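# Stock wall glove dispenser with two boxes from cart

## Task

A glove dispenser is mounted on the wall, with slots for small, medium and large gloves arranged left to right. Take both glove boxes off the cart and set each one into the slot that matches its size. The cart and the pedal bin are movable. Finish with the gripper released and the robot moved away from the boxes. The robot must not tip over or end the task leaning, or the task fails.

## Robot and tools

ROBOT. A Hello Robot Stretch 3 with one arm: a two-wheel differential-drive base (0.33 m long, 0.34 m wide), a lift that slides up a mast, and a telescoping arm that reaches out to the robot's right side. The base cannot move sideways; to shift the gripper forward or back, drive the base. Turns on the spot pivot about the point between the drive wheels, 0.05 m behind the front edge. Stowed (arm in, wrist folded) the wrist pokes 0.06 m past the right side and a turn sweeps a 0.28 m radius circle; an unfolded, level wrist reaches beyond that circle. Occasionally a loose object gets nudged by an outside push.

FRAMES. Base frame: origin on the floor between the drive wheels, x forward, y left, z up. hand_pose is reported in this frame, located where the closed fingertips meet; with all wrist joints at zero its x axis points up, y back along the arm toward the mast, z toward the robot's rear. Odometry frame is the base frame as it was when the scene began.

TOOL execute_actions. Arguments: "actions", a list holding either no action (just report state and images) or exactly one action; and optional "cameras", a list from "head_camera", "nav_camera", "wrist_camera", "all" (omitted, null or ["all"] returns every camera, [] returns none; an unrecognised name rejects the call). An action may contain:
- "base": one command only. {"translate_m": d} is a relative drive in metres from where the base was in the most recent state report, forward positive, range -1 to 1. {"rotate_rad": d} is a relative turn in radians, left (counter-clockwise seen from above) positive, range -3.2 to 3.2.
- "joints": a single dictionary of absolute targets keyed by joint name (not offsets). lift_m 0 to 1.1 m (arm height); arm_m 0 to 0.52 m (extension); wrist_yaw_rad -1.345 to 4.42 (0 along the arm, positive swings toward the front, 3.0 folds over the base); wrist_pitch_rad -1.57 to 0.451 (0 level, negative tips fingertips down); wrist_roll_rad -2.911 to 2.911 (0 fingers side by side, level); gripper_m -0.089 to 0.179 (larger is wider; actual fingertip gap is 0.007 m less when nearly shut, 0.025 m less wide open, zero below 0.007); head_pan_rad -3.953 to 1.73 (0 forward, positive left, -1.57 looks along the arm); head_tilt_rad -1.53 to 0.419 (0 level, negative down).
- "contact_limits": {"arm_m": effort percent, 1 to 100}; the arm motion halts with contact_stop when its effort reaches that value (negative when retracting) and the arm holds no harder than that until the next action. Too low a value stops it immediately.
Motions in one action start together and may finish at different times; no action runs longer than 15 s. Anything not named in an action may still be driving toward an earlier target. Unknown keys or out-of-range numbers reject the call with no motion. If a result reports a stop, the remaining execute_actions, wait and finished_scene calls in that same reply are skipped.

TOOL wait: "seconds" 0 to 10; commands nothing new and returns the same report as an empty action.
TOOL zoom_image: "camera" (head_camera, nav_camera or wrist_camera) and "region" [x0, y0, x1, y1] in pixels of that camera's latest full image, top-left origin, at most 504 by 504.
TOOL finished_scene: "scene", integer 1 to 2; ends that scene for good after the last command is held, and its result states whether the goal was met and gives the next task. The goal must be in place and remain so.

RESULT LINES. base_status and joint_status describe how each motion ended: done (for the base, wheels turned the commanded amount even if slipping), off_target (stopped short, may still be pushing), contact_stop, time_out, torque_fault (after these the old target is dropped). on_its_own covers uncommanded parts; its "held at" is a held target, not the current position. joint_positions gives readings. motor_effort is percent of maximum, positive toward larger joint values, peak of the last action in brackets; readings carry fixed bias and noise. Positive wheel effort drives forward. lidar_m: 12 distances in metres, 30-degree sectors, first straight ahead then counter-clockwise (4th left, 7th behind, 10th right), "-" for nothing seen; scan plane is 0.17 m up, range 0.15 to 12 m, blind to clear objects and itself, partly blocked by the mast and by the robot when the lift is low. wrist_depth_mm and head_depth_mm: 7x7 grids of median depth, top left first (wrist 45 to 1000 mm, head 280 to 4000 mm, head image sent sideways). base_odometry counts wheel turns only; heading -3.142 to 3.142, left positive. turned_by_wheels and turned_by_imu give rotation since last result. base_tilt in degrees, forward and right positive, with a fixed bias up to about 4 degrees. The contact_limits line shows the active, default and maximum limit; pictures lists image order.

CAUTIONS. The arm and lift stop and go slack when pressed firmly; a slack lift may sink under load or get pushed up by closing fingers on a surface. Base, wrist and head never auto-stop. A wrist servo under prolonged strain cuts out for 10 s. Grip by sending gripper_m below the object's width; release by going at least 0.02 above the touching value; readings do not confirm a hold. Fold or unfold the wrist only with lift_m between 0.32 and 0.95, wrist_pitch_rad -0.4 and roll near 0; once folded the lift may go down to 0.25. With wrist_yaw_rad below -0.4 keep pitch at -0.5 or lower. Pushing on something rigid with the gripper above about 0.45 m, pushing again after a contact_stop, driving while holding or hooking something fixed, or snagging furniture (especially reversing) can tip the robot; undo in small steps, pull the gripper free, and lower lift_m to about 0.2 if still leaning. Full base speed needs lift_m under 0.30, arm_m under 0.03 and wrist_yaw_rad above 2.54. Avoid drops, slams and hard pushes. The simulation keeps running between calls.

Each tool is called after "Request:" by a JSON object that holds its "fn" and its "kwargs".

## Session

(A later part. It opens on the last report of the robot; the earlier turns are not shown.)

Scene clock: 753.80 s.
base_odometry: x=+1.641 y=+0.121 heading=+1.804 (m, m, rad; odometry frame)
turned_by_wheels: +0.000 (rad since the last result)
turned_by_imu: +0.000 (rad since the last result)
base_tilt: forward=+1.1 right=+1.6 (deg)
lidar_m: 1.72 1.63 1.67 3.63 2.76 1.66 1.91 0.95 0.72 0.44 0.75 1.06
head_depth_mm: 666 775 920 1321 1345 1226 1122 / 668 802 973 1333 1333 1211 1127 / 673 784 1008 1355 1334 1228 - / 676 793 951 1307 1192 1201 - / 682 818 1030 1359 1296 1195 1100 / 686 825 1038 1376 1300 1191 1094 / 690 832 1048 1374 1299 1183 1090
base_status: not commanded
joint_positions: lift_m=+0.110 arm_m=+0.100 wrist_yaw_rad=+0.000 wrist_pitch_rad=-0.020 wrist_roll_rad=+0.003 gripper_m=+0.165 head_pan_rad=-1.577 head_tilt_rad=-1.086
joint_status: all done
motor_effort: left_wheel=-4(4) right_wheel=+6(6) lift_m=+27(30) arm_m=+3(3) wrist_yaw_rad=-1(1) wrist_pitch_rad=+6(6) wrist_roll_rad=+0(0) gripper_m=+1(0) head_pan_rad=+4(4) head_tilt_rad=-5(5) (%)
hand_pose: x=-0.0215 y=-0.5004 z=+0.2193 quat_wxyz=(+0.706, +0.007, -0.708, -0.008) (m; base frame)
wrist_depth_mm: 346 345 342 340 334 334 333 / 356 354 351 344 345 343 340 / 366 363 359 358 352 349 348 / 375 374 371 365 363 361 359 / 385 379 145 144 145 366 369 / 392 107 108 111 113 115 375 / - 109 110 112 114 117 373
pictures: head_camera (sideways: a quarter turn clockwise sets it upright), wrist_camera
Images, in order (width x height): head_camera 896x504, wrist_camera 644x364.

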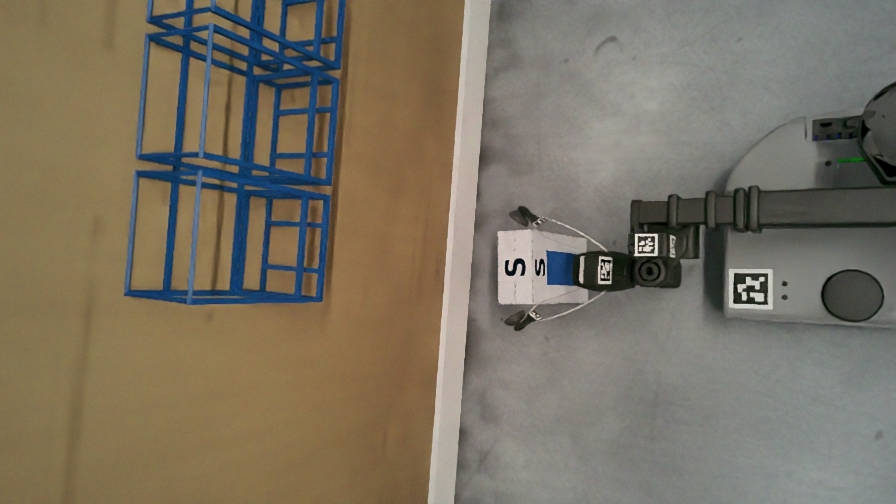

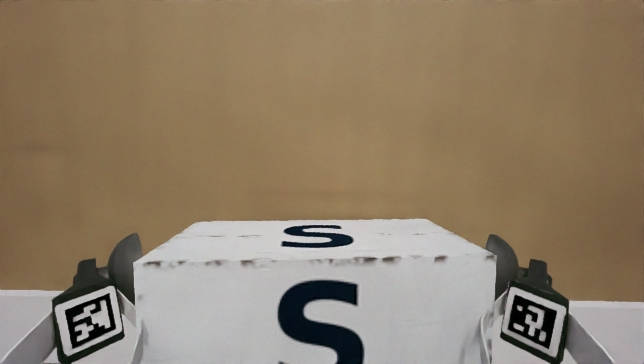

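Request:
{"fn": "execute_actions", "kwargs": {"actions": [{"joints": {"gripper_m": 0.085}}], "cameras": ["wrist_camera"]}}

Scene clock: 775.80 s.
base_odometry: x=+1.641 y=+0.121 heading=+1.804 (m, m, rad; odometry frame)
turned_by_wheels: +0.000 (rad since the last result)
turned_by_imu: -0.001 (rad since the last result)
base_tilt: forward=+1.1 right=+1.6 (deg)
lidar_m: 1.72 1.63 1.67 3.62 2.76 1.65 1.90 0.96 0.72 0.45 0.74 1.06
head_depth_mm: 666 772 920 1320 1346 1228 1122 / 669 803 970 1331 1337 1216 1134 / 674 785 1008 1355 1328 1229 - / 677 792 951 1307 1205 1201 - / 682 820 1032 1355 1293 1196 1104 / 685 825 1040 1379 1306 1184 1094 / 690 833 1048 1374 1300 1184 1091
base_status: not commanded
joint_positions: lift_m=+0.110 arm_m=+0.100 wrist_yaw_rad=+0.000 wrist_pitch_rad=-0.020 wrist_roll_rad=+0.003 gripper_m=+0.086 head_pan_rad=-1.577 head_tilt_rad=-1.086
joint_status: all done
motor_effort: left_wheel=-4(4) right_wheel=+6(6) lift_m=+29(28) arm_m=+3(3) wrist_yaw_rad=+0(1) wrist_pitch_rad=+6(6) wrist_roll_rad=+0(0) gripper_m=-18(93) head_pan_rad=+4(4) head_tilt_rad=-5(5) (%)
hand_pose: x=-0.0215 y=-0.5005 z=+0.2195 quat_wxyz=(+0.706, +0.007, -0.708, -0.007) (m; base frame)
wrist_depth_mm: 348 345 341 341 337 334 332 / 359 354 349 348 347 343 336 / 368 365 357 357 355 348 347 / 379 371 371 365 366 357 360 / 387 381 138 137 136 367 369 / 396 120 121 123 125 375 376 / 395 395 122 124 126 379 371
pictures: wrist_camera
Images, in order (width x height): wrist_camera 644x364.

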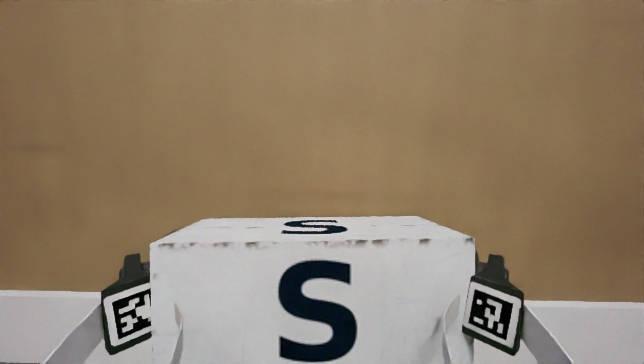

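Request:
{"fn": "execute_actions", "kwargs": {"actions": [{"base": {"translate_m": 0.013}, "joints": {"lift_m": 0.99, "arm_m": 0.08, "wrist_yaw_rad": -0.07, "head_tilt_rad": -0.8, "head_pan_rad": -1.3}}]}}

Scene clock: 792.07 s.
base_odometry: x=+1.638 y=+0.134 heading=+1.804 (m, m, rad; odometry frame)
turned_by_wheels: +0.000 (rad since the last result)
turned_by_imu: -0.002 (rad since the last result)
base_tilt: forward=+1.1 right=+1.6 (deg)
lidar_m: 1.71 1.62 1.65 3.60 2.78 1.67 1.90 0.95 0.73 0.71 0.75 1.06
head_depth_mm: 570 613 - - 1039 1231 1181 / 586 628 441 494 1089 1271 1173 / 605 680 782 881 1111 1294 1167 / 623 704 812 962 1179 1317 1159 / 642 731 849 1010 1246 1312 1151 / 663 757 886 1064 1332 1306 1146 / 686 787 925 1123 1403 1299 1141
base_status: done
joint_positions: lift_m=+0.990 arm_m=+0.080 wrist_yaw_rad=-0.070 wrist_pitch_rad=-0.067 wrist_roll_rad=+0.004 gripper_m=+0.086 head_pan_rad=-1.307 head_tilt_rad=-0.804
joint_status: all done
motor_effort: left_wheel=-5(9) right_wheel=+6(14) lift_m=+31(30) arm_m=-3(1) wrist_yaw_rad=+0(5) wrist_pitch_rad=+20(20) wrist_roll_rad=-1(1) gripper_m=-18(18) head_pan_rad=+4(25) head_tilt_rad=+1(16) (%)
hand_pose: x=-0.0392 y=-0.4787 z=+1.0873 quat_wxyz=(+0.704, -0.001, -0.708, -0.049) (m; base frame)
wrist_depth_mm: 344 343 346 354 355 360 364 / 354 355 360 364 368 371 379 / 365 367 371 377 382 385 388 / 379 379 387 393 396 396 404 / 389 389 143 142 143 415 418 / 403 120 121 123 126 429 435 / 418 428 123 125 127 451 449
pictures: head_camera (sideways: a quarter turn clockwise sets it upright), nav_camera (sideways: a quarter turn counterclockwise sets it upright), wrist_camera
Images, in order (width x height): head_camera 896x504, nav_camera 672x504, wrist_camera 644x364.

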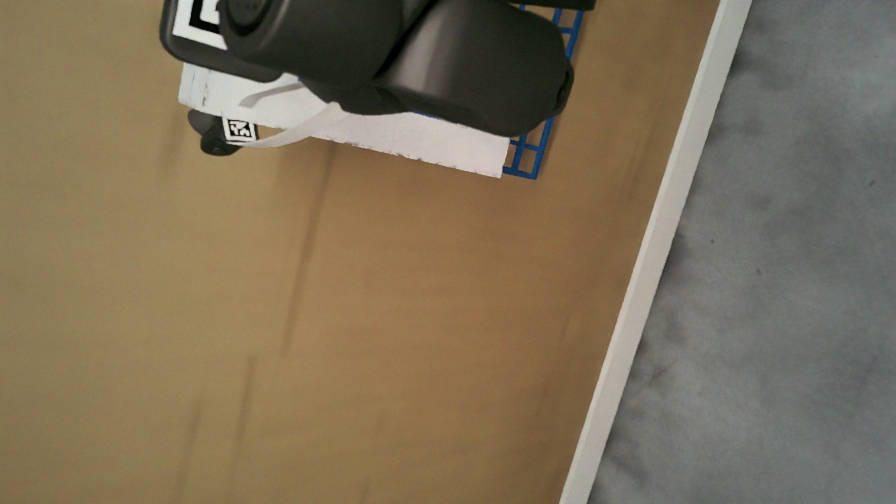

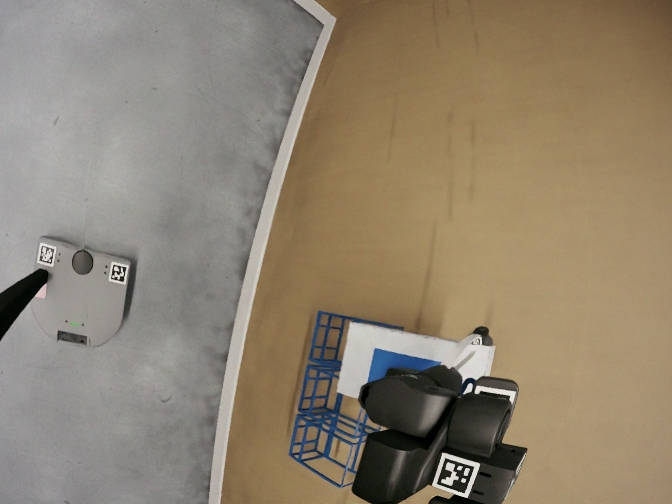

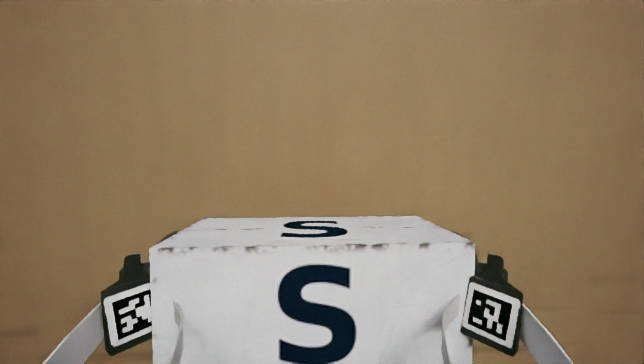

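Request:
{"fn": "execute_actions", "kwargs": {"actions": [{"joints": {"wrist_pitch_rad": 0.05, "arm_m": 0.245, "head_tilt_rad": -0.9, "head_pan_rad": -1.2}, "contact_limits": {"arm_m": 20}}]}}

Scene clock: 818.10 s.
base_odometry: x=+1.638 y=+0.134 heading=+1.804 (m, m, rad; odometry frame)
turned_by_wheels: +0.000 (rad since the last result)
turned_by_imu: -0.001 (rad since the last result)
base_tilt: forward=+1.1 right=+1.6 (deg)
lidar_m: 1.71 1.62 1.65 3.62 2.79 1.66 1.90 0.95 0.72 0.71 0.74 1.06
head_depth_mm: 589 606 625 870 1088 1265 1153 / 612 695 794 924 1177 1286 1144 / 638 729 847 1018 1273 1277 1138 / 664 764 898 1088 1365 1275 1130 / 694 803 954 1175 1396 1266 1129 / 727 847 1018 1267 1430 1258 1121 / 765 898 1090 1385 1426 1251 1116
base_status: not commanded
joint_positions: lift_m=+0.990 arm_m=+0.245 wrist_yaw_rad=-0.070 wrist_pitch_rad=-0.021 wrist_roll_rad=+0.004 gripper_m=+0.086 head_pan_rad=-1.207 head_tilt_rad=-0.889
joint_status: wrist_pitch_rad off_target (ended at -0.021, target +0.050); the others done
motor_effort: left_wheel=-5(4) right_wheel=+6(6) lift_m=+31(32) arm_m=+4(4) wrist_yaw_rad=+1(0) wrist_pitch_rad=+21(23) wrist_roll_rad=-1(1) gripper_m=-18(18) head_pan_rad=+4(15) head_tilt_rad=-5(13) (%)
contact_limits: arm_m 20 (drawing in: default 28, maximum 46; extending or still: default 39, maximum 63)
hand_pose: x=-0.0393 y=-0.6448 z=+1.0990 quat_wxyz=(+0.705, -0.017, -0.708, -0.032) (m; base frame)
wrist_depth_mm: 195 196 199 201 203 206 207 / 199 202 204 207 208 211 213 / 205 207 209 211 214 216 218 / 210 213 214 217 221 223 226 / 216 217 143 142 143 228 231 / 221 120 122 124 126 235 238 / 227 232 122 125 127 244 246
pictures: head_camera (sideways: a quarter turn clockwise sets it upright), nav_camera (sideways: a quarter turn counterclockwise sets it upright), wrist_camera
Images, in order (width x height): head_camera 896x504, nav_camera 672x504, wrist_camera 644x364.

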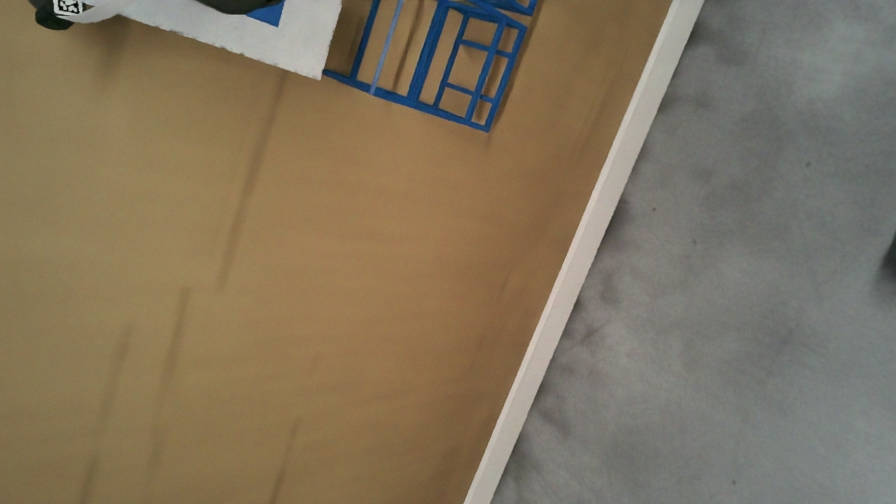

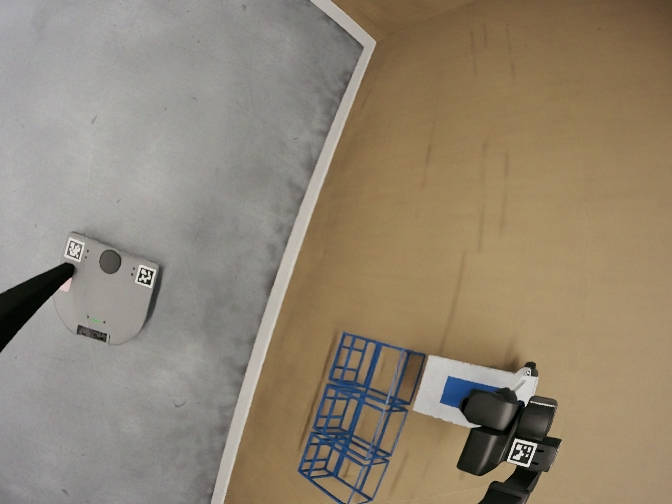

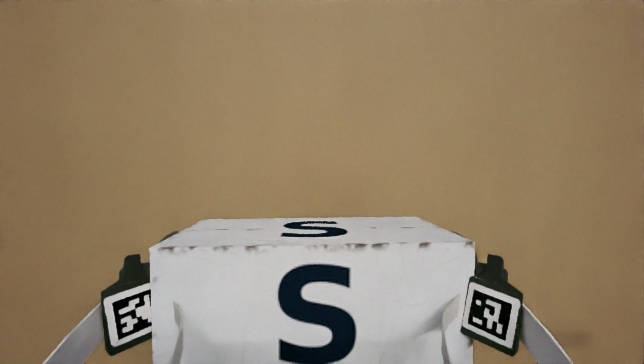

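Request:
{"fn": "execute_actions", "kwargs": {"actions": [{"joints": {"head_tilt_rad": -0.75, "head_pan_rad": -1.42}}], "cameras": ["head_camera"]}}

Scene clock: 829.37 s.
base_odometry: x=+1.638 y=+0.134 heading=+1.804 (m, m, rad; odometry frame)
turned_by_wheels: +0.000 (rad since the last result)
turned_by_imu: -0.001 (rad since the last result)
base_tilt: forward=+1.1 right=+1.6 (deg)
lidar_m: 1.71 1.62 1.65 3.62 2.78 1.66 1.90 0.95 0.72 0.71 0.74 1.06
head_depth_mm: 553 - 750 825 920 1193 1203 / 567 - 629 836 967 1239 1193 / 587 627 643 857 1043 1270 1187 / 597 672 768 897 1079 1286 1177 / 609 689 787 923 1117 1308 1171 / 621 704 811 951 1161 1316 1163 / 634 720 830 982 1202 1331 1163
base_status: not commanded
joint_positions: lift_m=+0.990 arm_m=+0.245 wrist_yaw_rad=-0.070 wrist_pitch_rad=-0.021 wrist_roll_rad=+0.004 gripper_m=+0.086 head_pan_rad=-1.413 head_tilt_rad=-0.754
joint_status: all done
motor_effort: left_wheel=-4(5) right_wheel=+6(6) lift_m=+31(31) arm_m=+3(3) wrist_yaw_rad=+0(1) wrist_pitch_rad=+21(21) wrist_roll_rad=-1(1) gripper_m=-18(18) head_pan_rad=-3(23) head_tilt_rad=+2(13) (%)
hand_pose: x=-0.0393 y=-0.6448 z=+1.0990 quat_wxyz=(+0.705, -0.017, -0.708, -0.032) (m; base frame)
wrist_depth_mm: 195 196 199 200 203 204 206 / 200 201 204 205 208 211 213 / 205 207 208 212 213 216 218 / 210 213 215 217 220 223 226 / 216 216 144 142 143 228 231 / 222 120 121 124 126 235 239 / 227 231 123 124 127 243 246
pictures: head_camera (sideways: a quarter turn clockwise sets it upright)
Images, in order (width x height): head_camera 896x504.

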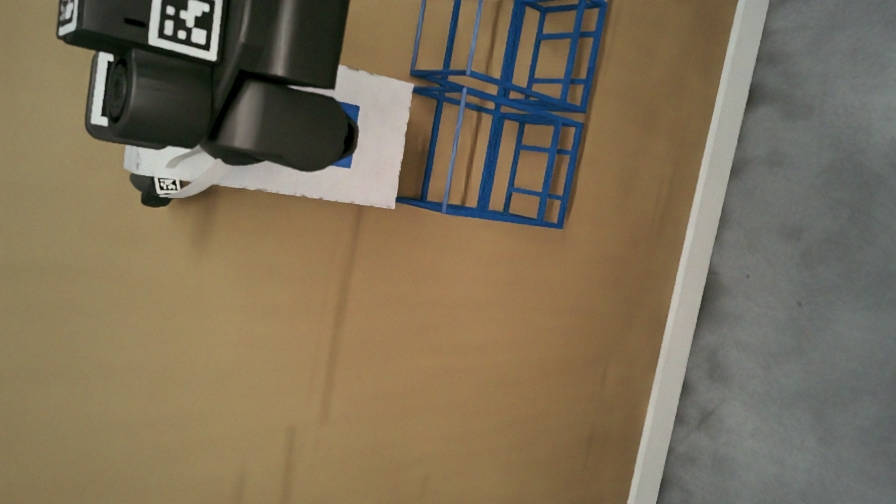

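Request:
{"fn": "zoom_image", "kwargs": {"camera": "head_camera", "region": [320, 40, 600, 260]}}

Region (320, 40, 600, 260) of head_camera's 896x504 image, scaled by 1.800, with more detail than that image has; it fills the top 396 rows of this view, and the rest is white.

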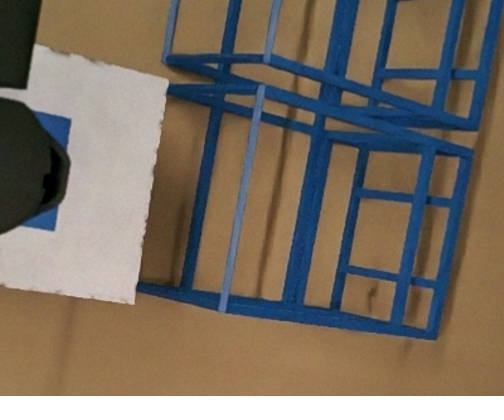

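Request:
{"fn": "execute_actions", "kwargs": {"actions": [{"base": {"translate_m": -0.006}, "joints": {"lift_m": 0.94}}], "cameras": ["head_camera"]}}

Request:
{"fn": "zoom_image", "kwargs": {"camera": "head_camera", "region": [320, 40, 600, 260]}}

Scene clock: 852.40 s.
base_odometry: x=+1.640 y=+0.128 heading=+1.804 (m, m, rad; odometry frame)
turned_by_wheels: +0.000 (rad since the last result)
turned_by_imu: -0.001 (rad since the last result)
base_tilt: forward=+1.1 right=+1.6 (deg)
lidar_m: 1.72 1.62 1.66 3.61 2.77 1.66 1.91 0.95 0.72 0.71 0.74 1.06
head_depth_mm: 566 605 - 844 940 1189 1198 / 575 620 - 859 999 1242 1191 / 587 635 649 879 1042 1273 1189 / 597 671 767 888 1078 1288 1181 / 609 687 786 922 1114 1306 1169 / 622 703 810 952 1159 1318 1163 / 635 719 830 984 1203 1331 1158
base_status: done
joint_positions: lift_m=+0.940 arm_m=+0.245 wrist_yaw_rad=-0.070 wrist_pitch_rad=-0.020 wrist_roll_rad=+0.004 gripper_m=+0.086 head_pan_rad=-1.413 head_tilt_rad=-0.754
joint_status: all done
motor_effort: left_wheel=-3(10) right_wheel=+6(9) lift_m=+27(28) arm_m=+4(4) wrist_yaw_rad=+1(0) wrist_pitch_rad=+21(21) wrist_roll_rad=-1(1) gripper_m=-18(18) head_pan_rad=-3(3) head_tilt_rad=+2(1) (%)
hand_pose: x=-0.0393 y=-0.6448 z=+1.0494 quat_wxyz=(+0.705, -0.017, -0.708, -0.032) (m; base frame)
wrist_depth_mm: 195 196 199 201 203 205 207 / 199 201 204 206 208 209 213 / 204 207 208 210 214 216 219 / 210 212 214 217 219 222 225 / 215 217 144 142 143 226 231 / 221 120 121 124 126 235 239 / 227 232 123 125 127 243 245
pictures: head_camera (sideways: a quarter turn clockwise sets it upright)
Images, in order (width x height): head_camera 896x504.

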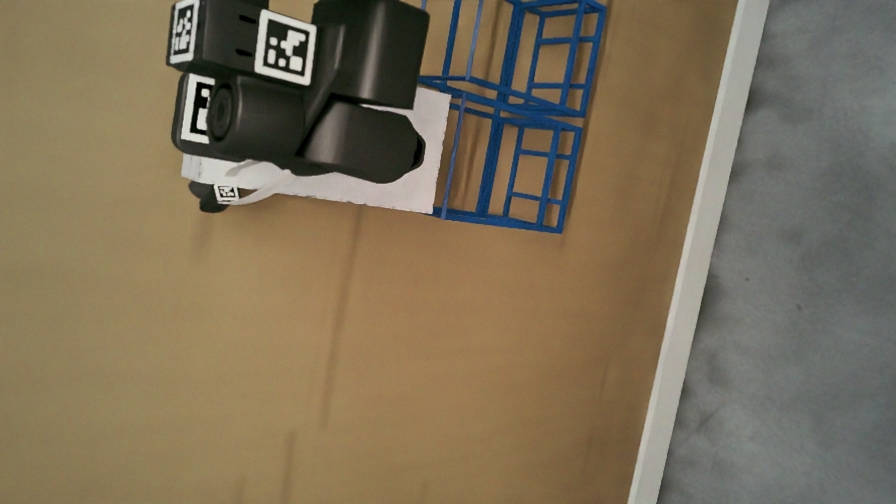

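Region (320, 40, 600, 260) of head_camera's 896x504 image, scaled by 1.800, with more detail than that image has; it fills the top 396 rows of this view, and the rest is white.

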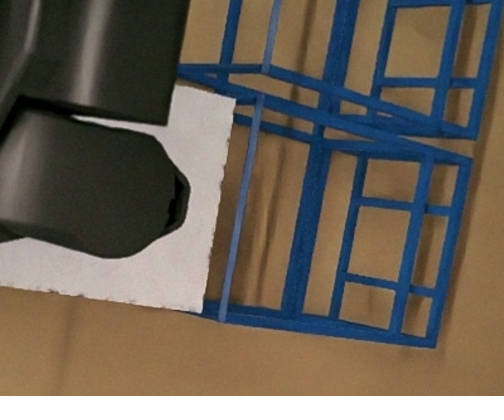

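Request:
{"fn": "execute_actions", "kwargs": {"actions": [{"base": {"translate_m": -0.002}, "joints": {"lift_m": 0.91}}], "cameras": ["head_camera"]}}

Request:
{"fn": "zoom_image", "kwargs": {"camera": "head_camera", "region": [320, 40, 600, 260]}}

Scene clock: 862.60 s.
base_odometry: x=+1.640 y=+0.126 heading=+1.804 (m, m, rad; odometry frame)
turned_by_wheels: +0.000 (rad since the last result)
turned_by_imu: -0.001 (rad since the last result)
base_tilt: forward=+1.1 right=+1.6 (deg)
lidar_m: 1.72 1.62 1.66 3.62 2.78 1.66 1.90 0.95 0.73 0.71 0.74 1.06
head_depth_mm: 565 623 - 860 938 1186 1204 / 576 633 - 878 1002 1237 1194 / 586 643 713 895 1039 1271 1187 / 597 671 767 885 1077 1287 1180 / 609 688 787 922 1118 1305 1170 / 622 702 809 951 1157 1317 1166 / 635 718 831 982 1202 1326 1155
base_status: done
joint_positions: lift_m=+0.910 arm_m=+0.245 wrist_yaw_rad=-0.070 wrist_pitch_rad=-0.017 wrist_roll_rad=+0.004 gripper_m=+0.086 head_pan_rad=-1.413 head_tilt_rad=-0.754
joint_status: all done
motor_effort: left_wheel=-4(10) right_wheel=+5(13) lift_m=+26(26) arm_m=+4(4) wrist_yaw_rad=+1(1) wrist_pitch_rad=+20(21) wrist_roll_rad=-1(1) gripper_m=-18(18) head_pan_rad=-3(3) head_tilt_rad=+2(1) (%)
hand_pose: x=-0.0393 y=-0.6449 z=+1.0203 quat_wxyz=(+0.705, -0.019, -0.708, -0.031) (m; base frame)
wrist_depth_mm: 194 196 199 201 203 206 208 / 200 201 203 206 208 210 212 / 203 206 208 211 213 217 220 / 210 212 214 217 219 223 225 / 214 217 144 142 143 228 232 / 223 120 121 124 126 234 238 / 226 230 122 125 127 242 246
pictures: head_camera (sideways: a quarter turn clockwise sets it upright)
Images, in order (width x height): head_camera 896x504.

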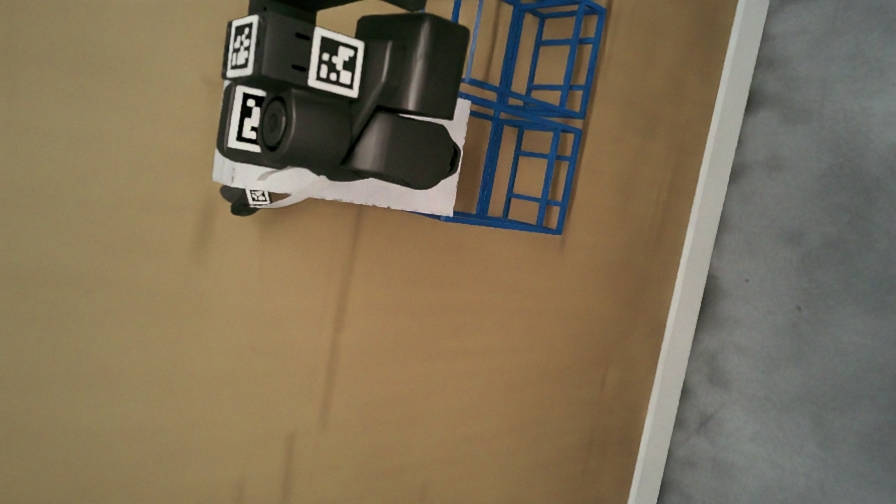

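Region (320, 40, 600, 260) of head_camera's 896x504 image, scaled by 1.800, with more detail than that image has; it fills the top 396 rows of this view, and the rest is white.

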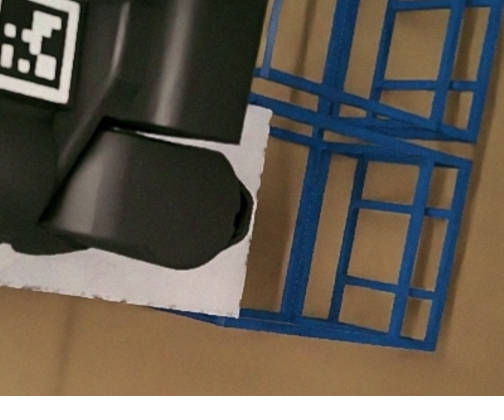

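Request:
{"fn": "execute_actions", "kwargs": {"actions": [{"joints": {"lift_m": 0.93, "wrist_pitch_rad": 0.11}}], "cameras": ["head_camera", "wrist_camera"]}}

Request:
{"fn": "zoom_image", "kwargs": {"camera": "head_camera", "region": [320, 40, 600, 260]}}

Scene clock: 885.80 s.
base_odometry: x=+1.640 y=+0.126 heading=+1.804 (m, m, rad; odometry frame)
turned_by_wheels: +0.000 (rad since the last result)
turned_by_imu: -0.001 (rad since the last result)
base_tilt: forward=+1.1 right=+1.6 (deg)
lidar_m: 1.72 1.63 1.67 3.61 2.77 1.66 1.90 0.95 0.72 0.71 0.74 1.06
head_depth_mm: 566 611 - 853 941 1187 1204 / 575 622 - 860 997 1237 1194 / 587 632 657 885 1044 1276 1183 / 597 671 768 886 1075 1288 1177 / 609 687 787 924 1120 1309 1174 / 622 703 808 950 1159 1316 1164 / 634 719 828 981 1207 1325 1160
base_status: not commanded
joint_positions: lift_m=+0.930 arm_m=+0.245 wrist_yaw_rad=-0.070 wrist_pitch_rad=+0.039 wrist_roll_rad=+0.004 gripper_m=+0.086 head_pan_rad=-1.413 head_tilt_rad=-0.754
joint_status: wrist_pitch_rad off_target (ended at +0.039, target +0.110); the others done
motor_effort: left_wheel=-3(3) right_wheel=+5(6) lift_m=+31(35) arm_m=+3(3) wrist_yaw_rad=+0(0) wrist_pitch_rad=+21(25) wrist_roll_rad=-1(1) gripper_m=-17(17) head_pan_rad=-4(3) head_tilt_rad=+2(1) (%)
hand_pose: x=-0.0394 y=-0.6461 z=+1.0543 quat_wxyz=(+0.706, -0.038, -0.707, -0.011) (m; base frame)
wrist_depth_mm: 201 202 203 206 209 211 214 / 204 205 207 210 212 215 216 / 207 207 211 214 215 219 222 / 211 213 214 218 221 222 226 / 213 215 144 143 143 227 230 / 218 120 122 124 126 231 234 / 221 223 122 124 127 236 239
pictures: head_camera (sideways: a quarter turn clockwise sets it upright), wrist_camera
Images, in order (width x height): head_camera 896x504, wrist_camera 644x364.

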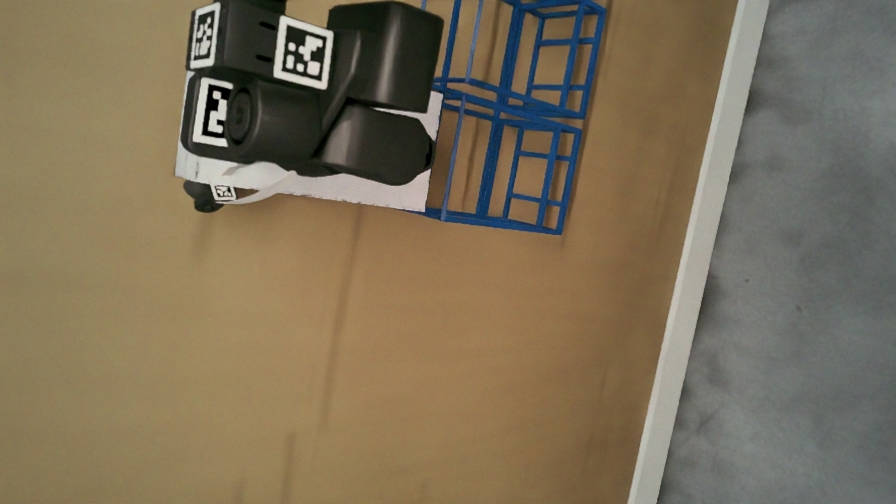

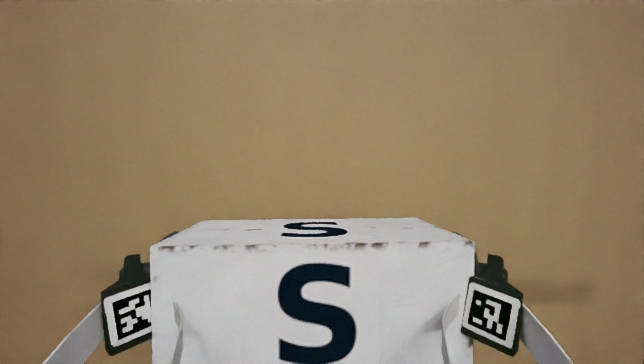

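Region (320, 40, 600, 260) of head_camera's 896x504 image, scaled by 1.800, with more detail than that image has; it fills the top 396 rows of this view, and the rest is white.

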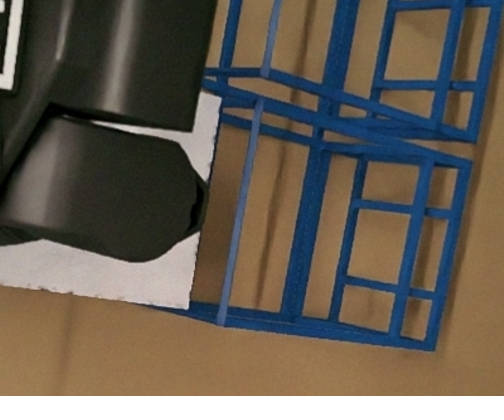

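Request:
{"fn": "execute_actions", "kwargs": {"actions": [{"joints": {"arm_m": 0.251}, "contact_limits": {"arm_m": 20}}], "cameras": []}}

Request:
{"fn": "execute_actions", "kwargs": {"actions": [{"joints": {"lift_m": 0.895}}], "cameras": ["head_camera", "wrist_camera"]}}

Request:
{"fn": "zoom_image", "kwargs": {"camera": "head_camera", "region": [320, 40, 600, 260]}}

Scene clock: 901.43 s.
base_odometry: x=+1.640 y=+0.126 heading=+1.804 (m, m, rad; odometry frame)
turned_by_wheels: +0.000 (rad since the last result)
turned_by_imu: -0.001 (rad since the last result)
base_tilt: forward=+1.1 right=+1.6 (deg)
lidar_m: 1.72 1.62 1.67 3.63 2.77 1.66 1.91 0.95 0.72 0.71 0.74 1.06
head_depth_mm: 566 610 - 849 938 1196 1198 / 574 623 - 854 997 1239 1193 / 587 631 663 883 1035 1271 1186 / 597 671 767 884 1075 1289 1180 / 610 686 788 924 1117 1307 1169 / 622 702 806 953 1157 1316 1164 / 634 720 831 980 1202 1323 1157
base_status: not commanded
joint_positions: lift_m=+0.930 arm_m=+0.251 wrist_yaw_rad=-0.070 wrist_pitch_rad=+0.039 wrist_roll_rad=+0.004 gripper_m=+0.086 head_pan_rad=-1.413 head_tilt_rad=-0.754
joint_status: all done
motor_effort: left_wheel=-4(4) right_wheel=+6(6) lift_m=+32(31) arm_m=+3(3) wrist_yaw_rad=+0(1) wrist_pitch_rad=+21(21) wrist_roll_rad=-1(1) gripper_m=-18(17) head_pan_rad=-3(3) head_tilt_rad=+2(1) (%)
contact_limits: arm_m 20 (drawing in: default 28, maximum 46; extending or still: default 39, maximum 63)
hand_pose: x=-0.0394 y=-0.6521 z=+1.0543 quat_wxyz=(+0.706, -0.038, -0.707, -0.011) (m; base frame)
wrist_depth_mm: 194 197 198 201 203 206 208 / 198 199 201 205 206 209 211 / 201 202 206 207 210 213 214 / 204 206 209 211 214 217 220 / 208 208 144 143 143 220 224 / 211 120 121 124 126 225 228 / 215 217 123 125 127 229 233
pictures: none
No camera images: the call's "cameras" was empty. Leave "cameras" out to get every camera's image.

Scene clock: 902.57 s.
base_odometry: x=+1.640 y=+0.126 heading=+1.804 (m, m, rad; odometry frame)
turned_by_wheels: +0.000 (rad since the last result)
turned_by_imu: +0.000 (rad since the last result)
base_tilt: forward=+1.1 right=+1.6 (deg)
lidar_m: 1.72 1.62 1.66 3.62 2.77 1.66 1.90 0.95 0.72 0.71 0.74 1.06
head_depth_mm: 565 624 - 860 939 1193 1201 / 575 628 - 883 999 1237 1192 / 586 638 695 902 1041 1273 1185 / 597 671 769 887 1075 1286 1182 / 610 688 788 921 1119 1307 1172 / 623 701 809 953 1156 1323 1165 / 635 718 831 982 1201 1327 1155
base_status: not commanded
joint_positions: lift_m=+0.895 arm_m=+0.251 wrist_yaw_rad=-0.070 wrist_pitch_rad=+0.044 wrist_roll_rad=+0.004 gripper_m=+0.086 head_pan_rad=-1.413 head_tilt_rad=-0.754
joint_status: all done
motor_effort: left_wheel=-3(4) right_wheel=+6(6) lift_m=+25(28) arm_m=+4(4) wrist_yaw_rad=+1(0) wrist_pitch_rad=+19(21) wrist_roll_rad=-1(1) gripper_m=-17(18) head_pan_rad=-4(3) head_tilt_rad=+2(1) (%)
hand_pose: x=-0.0394 y=-0.6522 z=+1.0210 quat_wxyz=(+0.706, -0.040, -0.707, -0.009) (m; base frame)
wrist_depth_mm: 195 197 198 201 203 207 209 / 198 201 203 204 207 209 213 / 201 204 206 208 211 213 216 / 204 206 208 211 214 217 218 / 208 210 144 142 143 221 223 / 211 120 122 124 126 224 227 / 214 217 122 124 127 228 231
pictures: head_camera (sideways: a quarter turn clockwise sets it upright), wrist_camera
Images, in order (width x height): head_camera 896x504, wrist_camera 644x364.

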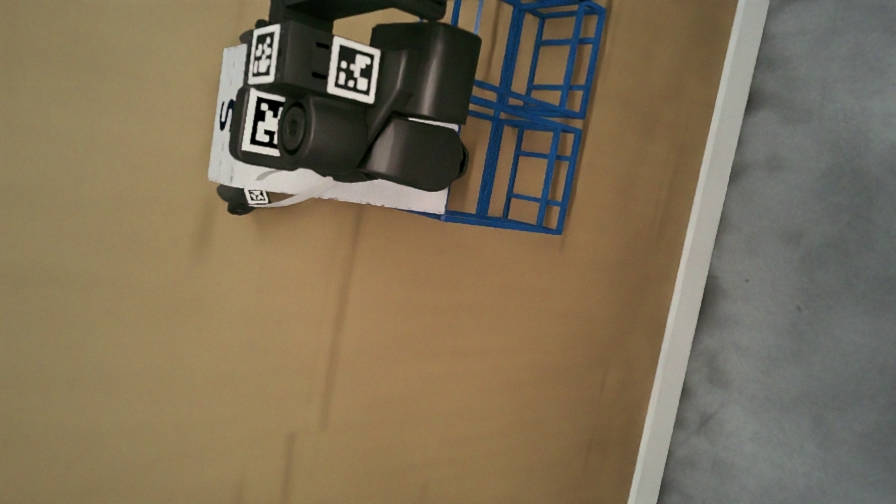

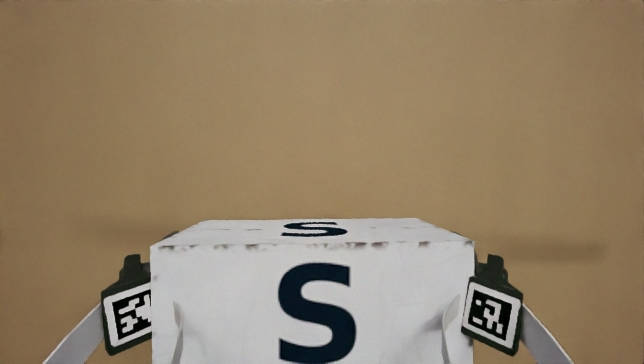

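Region (320, 40, 600, 260) of head_camera's 896x504 image, scaled by 1.800, with more detail than that image has; it fills the top 396 rows of this view, and the rest is white.

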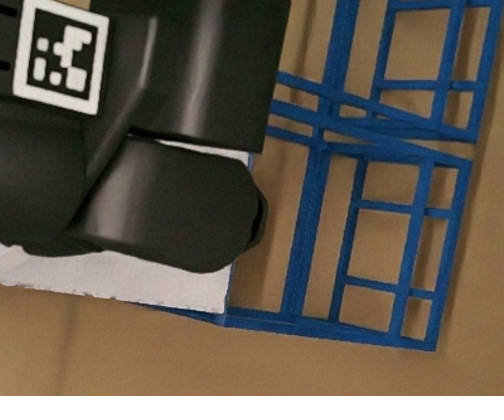

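Request:
{"fn": "execute_actions", "kwargs": {"actions": [{"joints": {"lift_m": 0.88}}], "cameras": ["head_camera"]}}

Request:
{"fn": "zoom_image", "kwargs": {"camera": "head_camera", "region": [320, 40, 600, 260]}}

Scene clock: 914.07 s.
base_odometry: x=+1.640 y=+0.126 heading=+1.804 (m, m, rad; odometry frame)
turned_by_wheels: +0.000 (rad since the last result)
turned_by_imu: -0.001 (rad since the last result)
base_tilt: forward=+1.0 right=+1.6 (deg)
lidar_m: 1.72 1.62 1.66 3.61 2.77 1.66 1.90 0.96 0.72 0.71 0.74 1.06
head_depth_mm: 565 623 - 868 941 1189 1199 / 575 624 - - 1000 1242 1192 / 587 641 714 904 1043 1269 1184 / 597 672 769 885 1079 1291 1178 / 609 687 787 925 1116 1303 1170 / 623 703 806 953 1157 1316 1166 / 635 719 828 985 1200 1333 1161
base_status: not commanded
joint_positions: lift_m=+0.880 arm_m=+0.251 wrist_yaw_rad=-0.070 wrist_pitch_rad=+0.093 wrist_roll_rad=+0.004 gripper_m=+0.086 head_pan_rad=-1.413 head_tilt_rad=-0.754
joint_status: all done
motor_effort: left_wheel=-4(5) right_wheel=+6(6) lift_m=+21(28) arm_m=+3(4) wrist_yaw_rad=+1(0) wrist_pitch_rad=+5(19) wrist_roll_rad=-1(1) gripper_m=-17(18) head_pan_rad=-3(3) head_tilt_rad=+2(1) (%)
hand_pose: x=-0.0394 y=-0.6525 z=+1.0186 quat_wxyz=(+0.706, -0.057, -0.706, +0.008) (m; base frame)
wrist_depth_mm: 201 203 206 207 210 213 216 / 203 205 207 210 212 214 218 / 205 206 208 212 214 216 219 / 206 208 211 213 216 219 221 / 208 210 139 136 137 221 223 / 208 121 122 124 127 224 224 / 210 120 122 123 126 223 227
pictures: head_camera (sideways: a quarter turn clockwise sets it upright)
Images, in order (width x height): head_camera 896x504.

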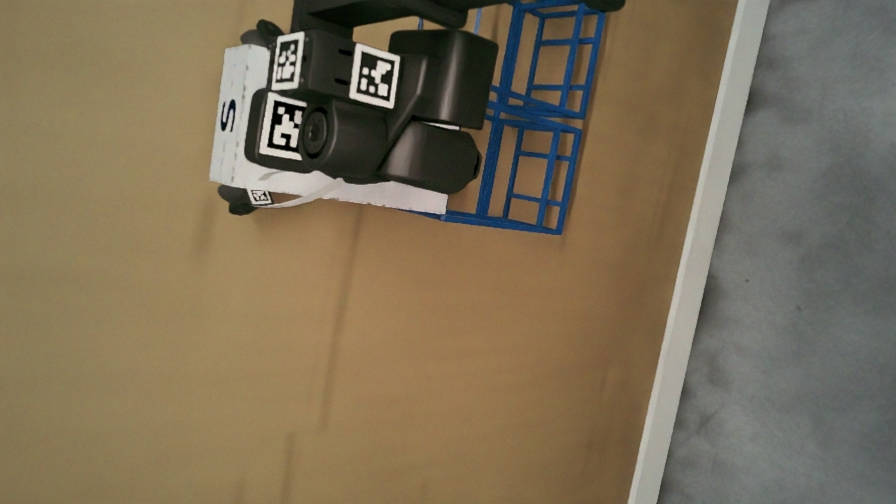

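Region (320, 40, 600, 260) of head_camera's 896x504 image, scaled by 1.800, with more detail than that image has; it fills the top 396 rows of this view, and the rest is white.

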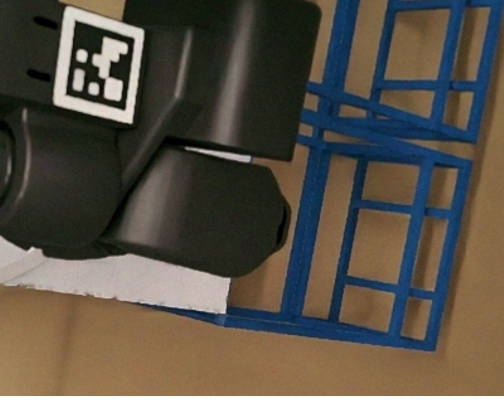

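Request:
{"fn": "execute_actions", "kwargs": {"actions": [{"joints": {"lift_m": 0.905}}], "cameras": []}}

Request:
{"fn": "execute_actions", "kwargs": {"actions": [{"joints": {"wrist_pitch_rad": 0.20}}], "cameras": ["head_camera", "wrist_camera"]}}

Request:
{"fn": "zoom_image", "kwargs": {"camera": "head_camera", "region": [320, 40, 600, 260]}}

Scene clock: 969.53 s.
base_odometry: x=+1.640 y=+0.126 heading=+1.804 (m, m, rad; odometry frame)
turned_by_wheels: +0.000 (rad since the last result)
turned_by_imu: -0.001 (rad since the last result)
base_tilt: forward=+1.2 right=+1.6 (deg)
lidar_m: 1.72 1.63 1.67 3.62 2.77 1.66 1.91 0.96 0.73 0.71 0.74 1.06
head_depth_mm: 565 625 - 861 938 1191 1200 / 575 625 - 875 999 1238 1193 / 586 636 693 897 1044 1276 1183 / 597 671 767 887 1082 1290 1177 / 609 686 789 922 1117 1307 1173 / 621 703 809 952 1153 1319 1164 / 635 717 831 981 1203 1324 1154
base_status: not commanded
joint_positions: lift_m=+0.905 arm_m=+0.251 wrist_yaw_rad=-0.070 wrist_pitch_rad=+0.045 wrist_roll_rad=+0.004 gripper_m=+0.086 head_pan_rad=-1.413 head_tilt_rad=-0.754
joint_status: all done
motor_effort: left_wheel=-4(4) right_wheel=+5(5) lift_m=+31(32) arm_m=+3(3) wrist_yaw_rad=+1(0) wrist_pitch_rad=+19(20) wrist_roll_rad=-1(1) gripper_m=-18(18) head_pan_rad=-3(3) head_tilt_rad=+1(1) (%)
hand_pose: x=-0.0394 y=-0.6522 z=+1.0308 quat_wxyz=(+0.706, -0.040, -0.707, -0.009) (m; base frame)
wrist_depth_mm: 194 196 200 201 205 206 209 / 198 200 203 204 207 209 212 / 201 203 206 208 210 214 216 / 205 207 208 212 214 217 219 / 207 210 143 142 142 221 223 / 211 120 122 124 126 225 227 / 214 217 122 124 127 229 231
pictures: none
No camera images: the call's "cameras" was empty. Leave "cameras" out to get every camera's image.

Scene clock: 970.23 s.
base_odometry: x=+1.640 y=+0.126 heading=+1.804 (m, m, rad; odometry frame)
turned_by_wheels: +0.000 (rad since the last result)
turned_by_imu: +0.000 (rad since the last result)
base_tilt: forward=+1.1 right=+1.6 (deg)
lidar_m: 1.72 1.62 1.66 3.60 2.77 1.66 1.91 0.95 0.72 0.71 0.74 1.06
head_depth_mm: 565 611 - 863 936 1192 1202 / 575 616 - 875 999 1242 1191 / 587 630 683 895 1042 1274 1185 / 596 672 769 885 1075 1288 1177 / 609 686 788 925 1117 1304 1171 / 620 702 809 953 1157 1312 1164 / 634 719 827 981 1202 1333 1161
base_status: not commanded
joint_positions: lift_m=+0.905 arm_m=+0.251 wrist_yaw_rad=-0.070 wrist_pitch_rad=+0.127 wrist_roll_rad=+0.004 gripper_m=+0.086 head_pan_rad=-1.413 head_tilt_rad=-0.754
joint_status: wrist_pitch_rad off_target (ended at +0.127, target +0.200)
motor_effort: left_wheel=-3(4) right_wheel=+5(6) lift_m=+31(31) arm_m=+4(4) wrist_yaw_rad=+0(0) wrist_pitch_rad=+22(24) wrist_roll_rad=-1(1) gripper_m=-19(17) head_pan_rad=-3(3) head_tilt_rad=+1(1) (%)
hand_pose: x=-0.0394 y=-0.6523 z=+1.0520 quat_wxyz=(+0.706, -0.069, -0.705, +0.020) (m; base frame)
wrist_depth_mm: 206 208 209 212 216 217 219 / 206 208 210 213 216 219 221 / 206 209 212 213 217 219 222 / 208 208 213 215 217 220 222 / 208 210 144 142 143 221 223 / 208 120 122 124 126 223 224 / 208 211 122 124 127 222 225
pictures: head_camera (sideways: a quarter turn clockwise sets it upright), wrist_camera
Images, in order (width x height): head_camera 896x504, wrist_camera 644x364.

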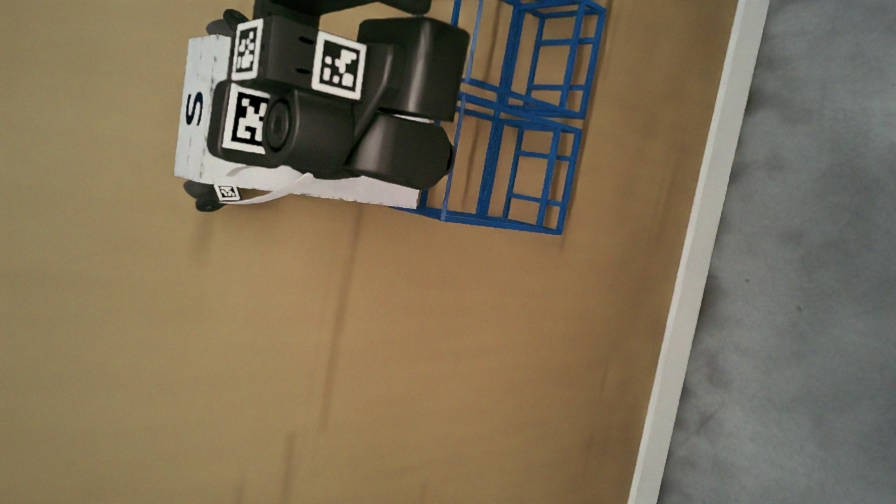

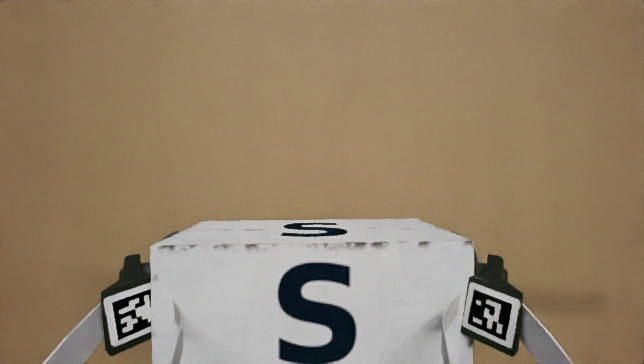

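Region (320, 40, 600, 260) of head_camera's 896x504 image, scaled by 1.800, with more detail than that image has; it fills the top 396 rows of this view, and the rest is white.

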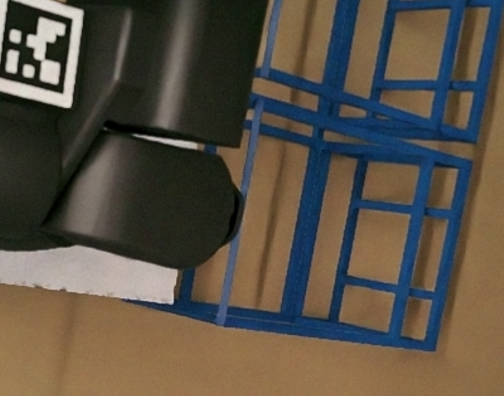

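Request:
{"fn": "execute_actions", "kwargs": {"actions": [{"joints": {"lift_m": 0.86}}], "cameras": ["head_camera"]}}

Request:
{"fn": "zoom_image", "kwargs": {"camera": "head_camera", "region": [320, 40, 600, 260]}}

Scene clock: 981.80 s.
base_odometry: x=+1.640 y=+0.126 heading=+1.804 (m, m, rad; odometry frame)
turned_by_wheels: +0.000 (rad since the last result)
turned_by_imu: -0.001 (rad since the last result)
base_tilt: forward=+1.1 right=+1.6 (deg)
lidar_m: 1.71 1.63 1.66 3.62 2.77 1.66 1.91 0.96 0.72 0.70 0.74 1.06
head_depth_mm: 564 629 685 808 939 1196 1198 / 576 633 - - 999 1237 1194 / 586 641 658 864 1042 1271 1187 / 597 673 767 885 1081 1292 1178 / 610 687 787 923 1113 1307 1171 / 622 703 808 951 1158 1316 1166 / 635 720 831 980 1204 1327 1160
base_status: not commanded
joint_positions: lift_m=+0.860 arm_m=+0.251 wrist_yaw_rad=-0.070 wrist_pitch_rad=+0.127 wrist_roll_rad=+0.004 gripper_m=+0.086 head_pan_rad=-1.413 head_tilt_rad=-0.754
joint_status: all done
motor_effort: left_wheel=-4(3) right_wheel=+6(6) lift_m=+26(28) arm_m=+3(3) wrist_yaw_rad=+0(2) wrist_pitch_rad=+21(21) wrist_roll_rad=-1(1) gripper_m=-18(17) head_pan_rad=-3(3) head_tilt_rad=+1(1) (%)
hand_pose: x=-0.0394 y=-0.6523 z=+1.0073 quat_wxyz=(+0.706, -0.069, -0.705, +0.020) (m; base frame)
wrist_depth_mm: 206 208 211 213 215 218 219 / 205 208 211 213 215 218 221 / 207 208 211 214 217 220 222 / 207 208 211 213 217 220 222 / 209 210 145 143 143 219 224 / 208 120 122 124 126 222 224 / 210 210 122 124 127 220 225
pictures: head_camera (sideways: a quarter turn clockwise sets it upright)
Images, in order (width x height): head_camera 896x504.

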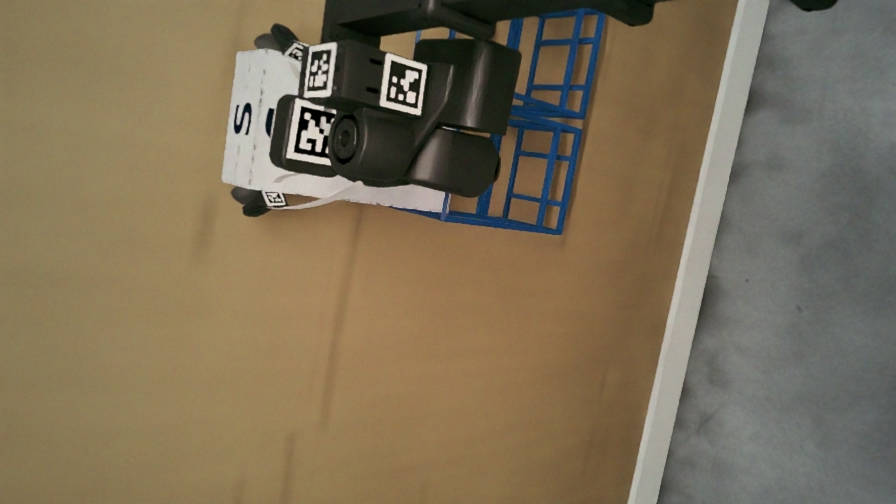

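Region (320, 40, 600, 260) of head_camera's 896x504 image, scaled by 1.800, with more detail than that image has; it fills the top 396 rows of this view, and the rest is white.

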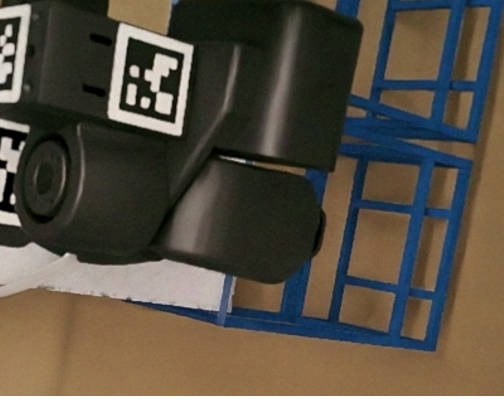

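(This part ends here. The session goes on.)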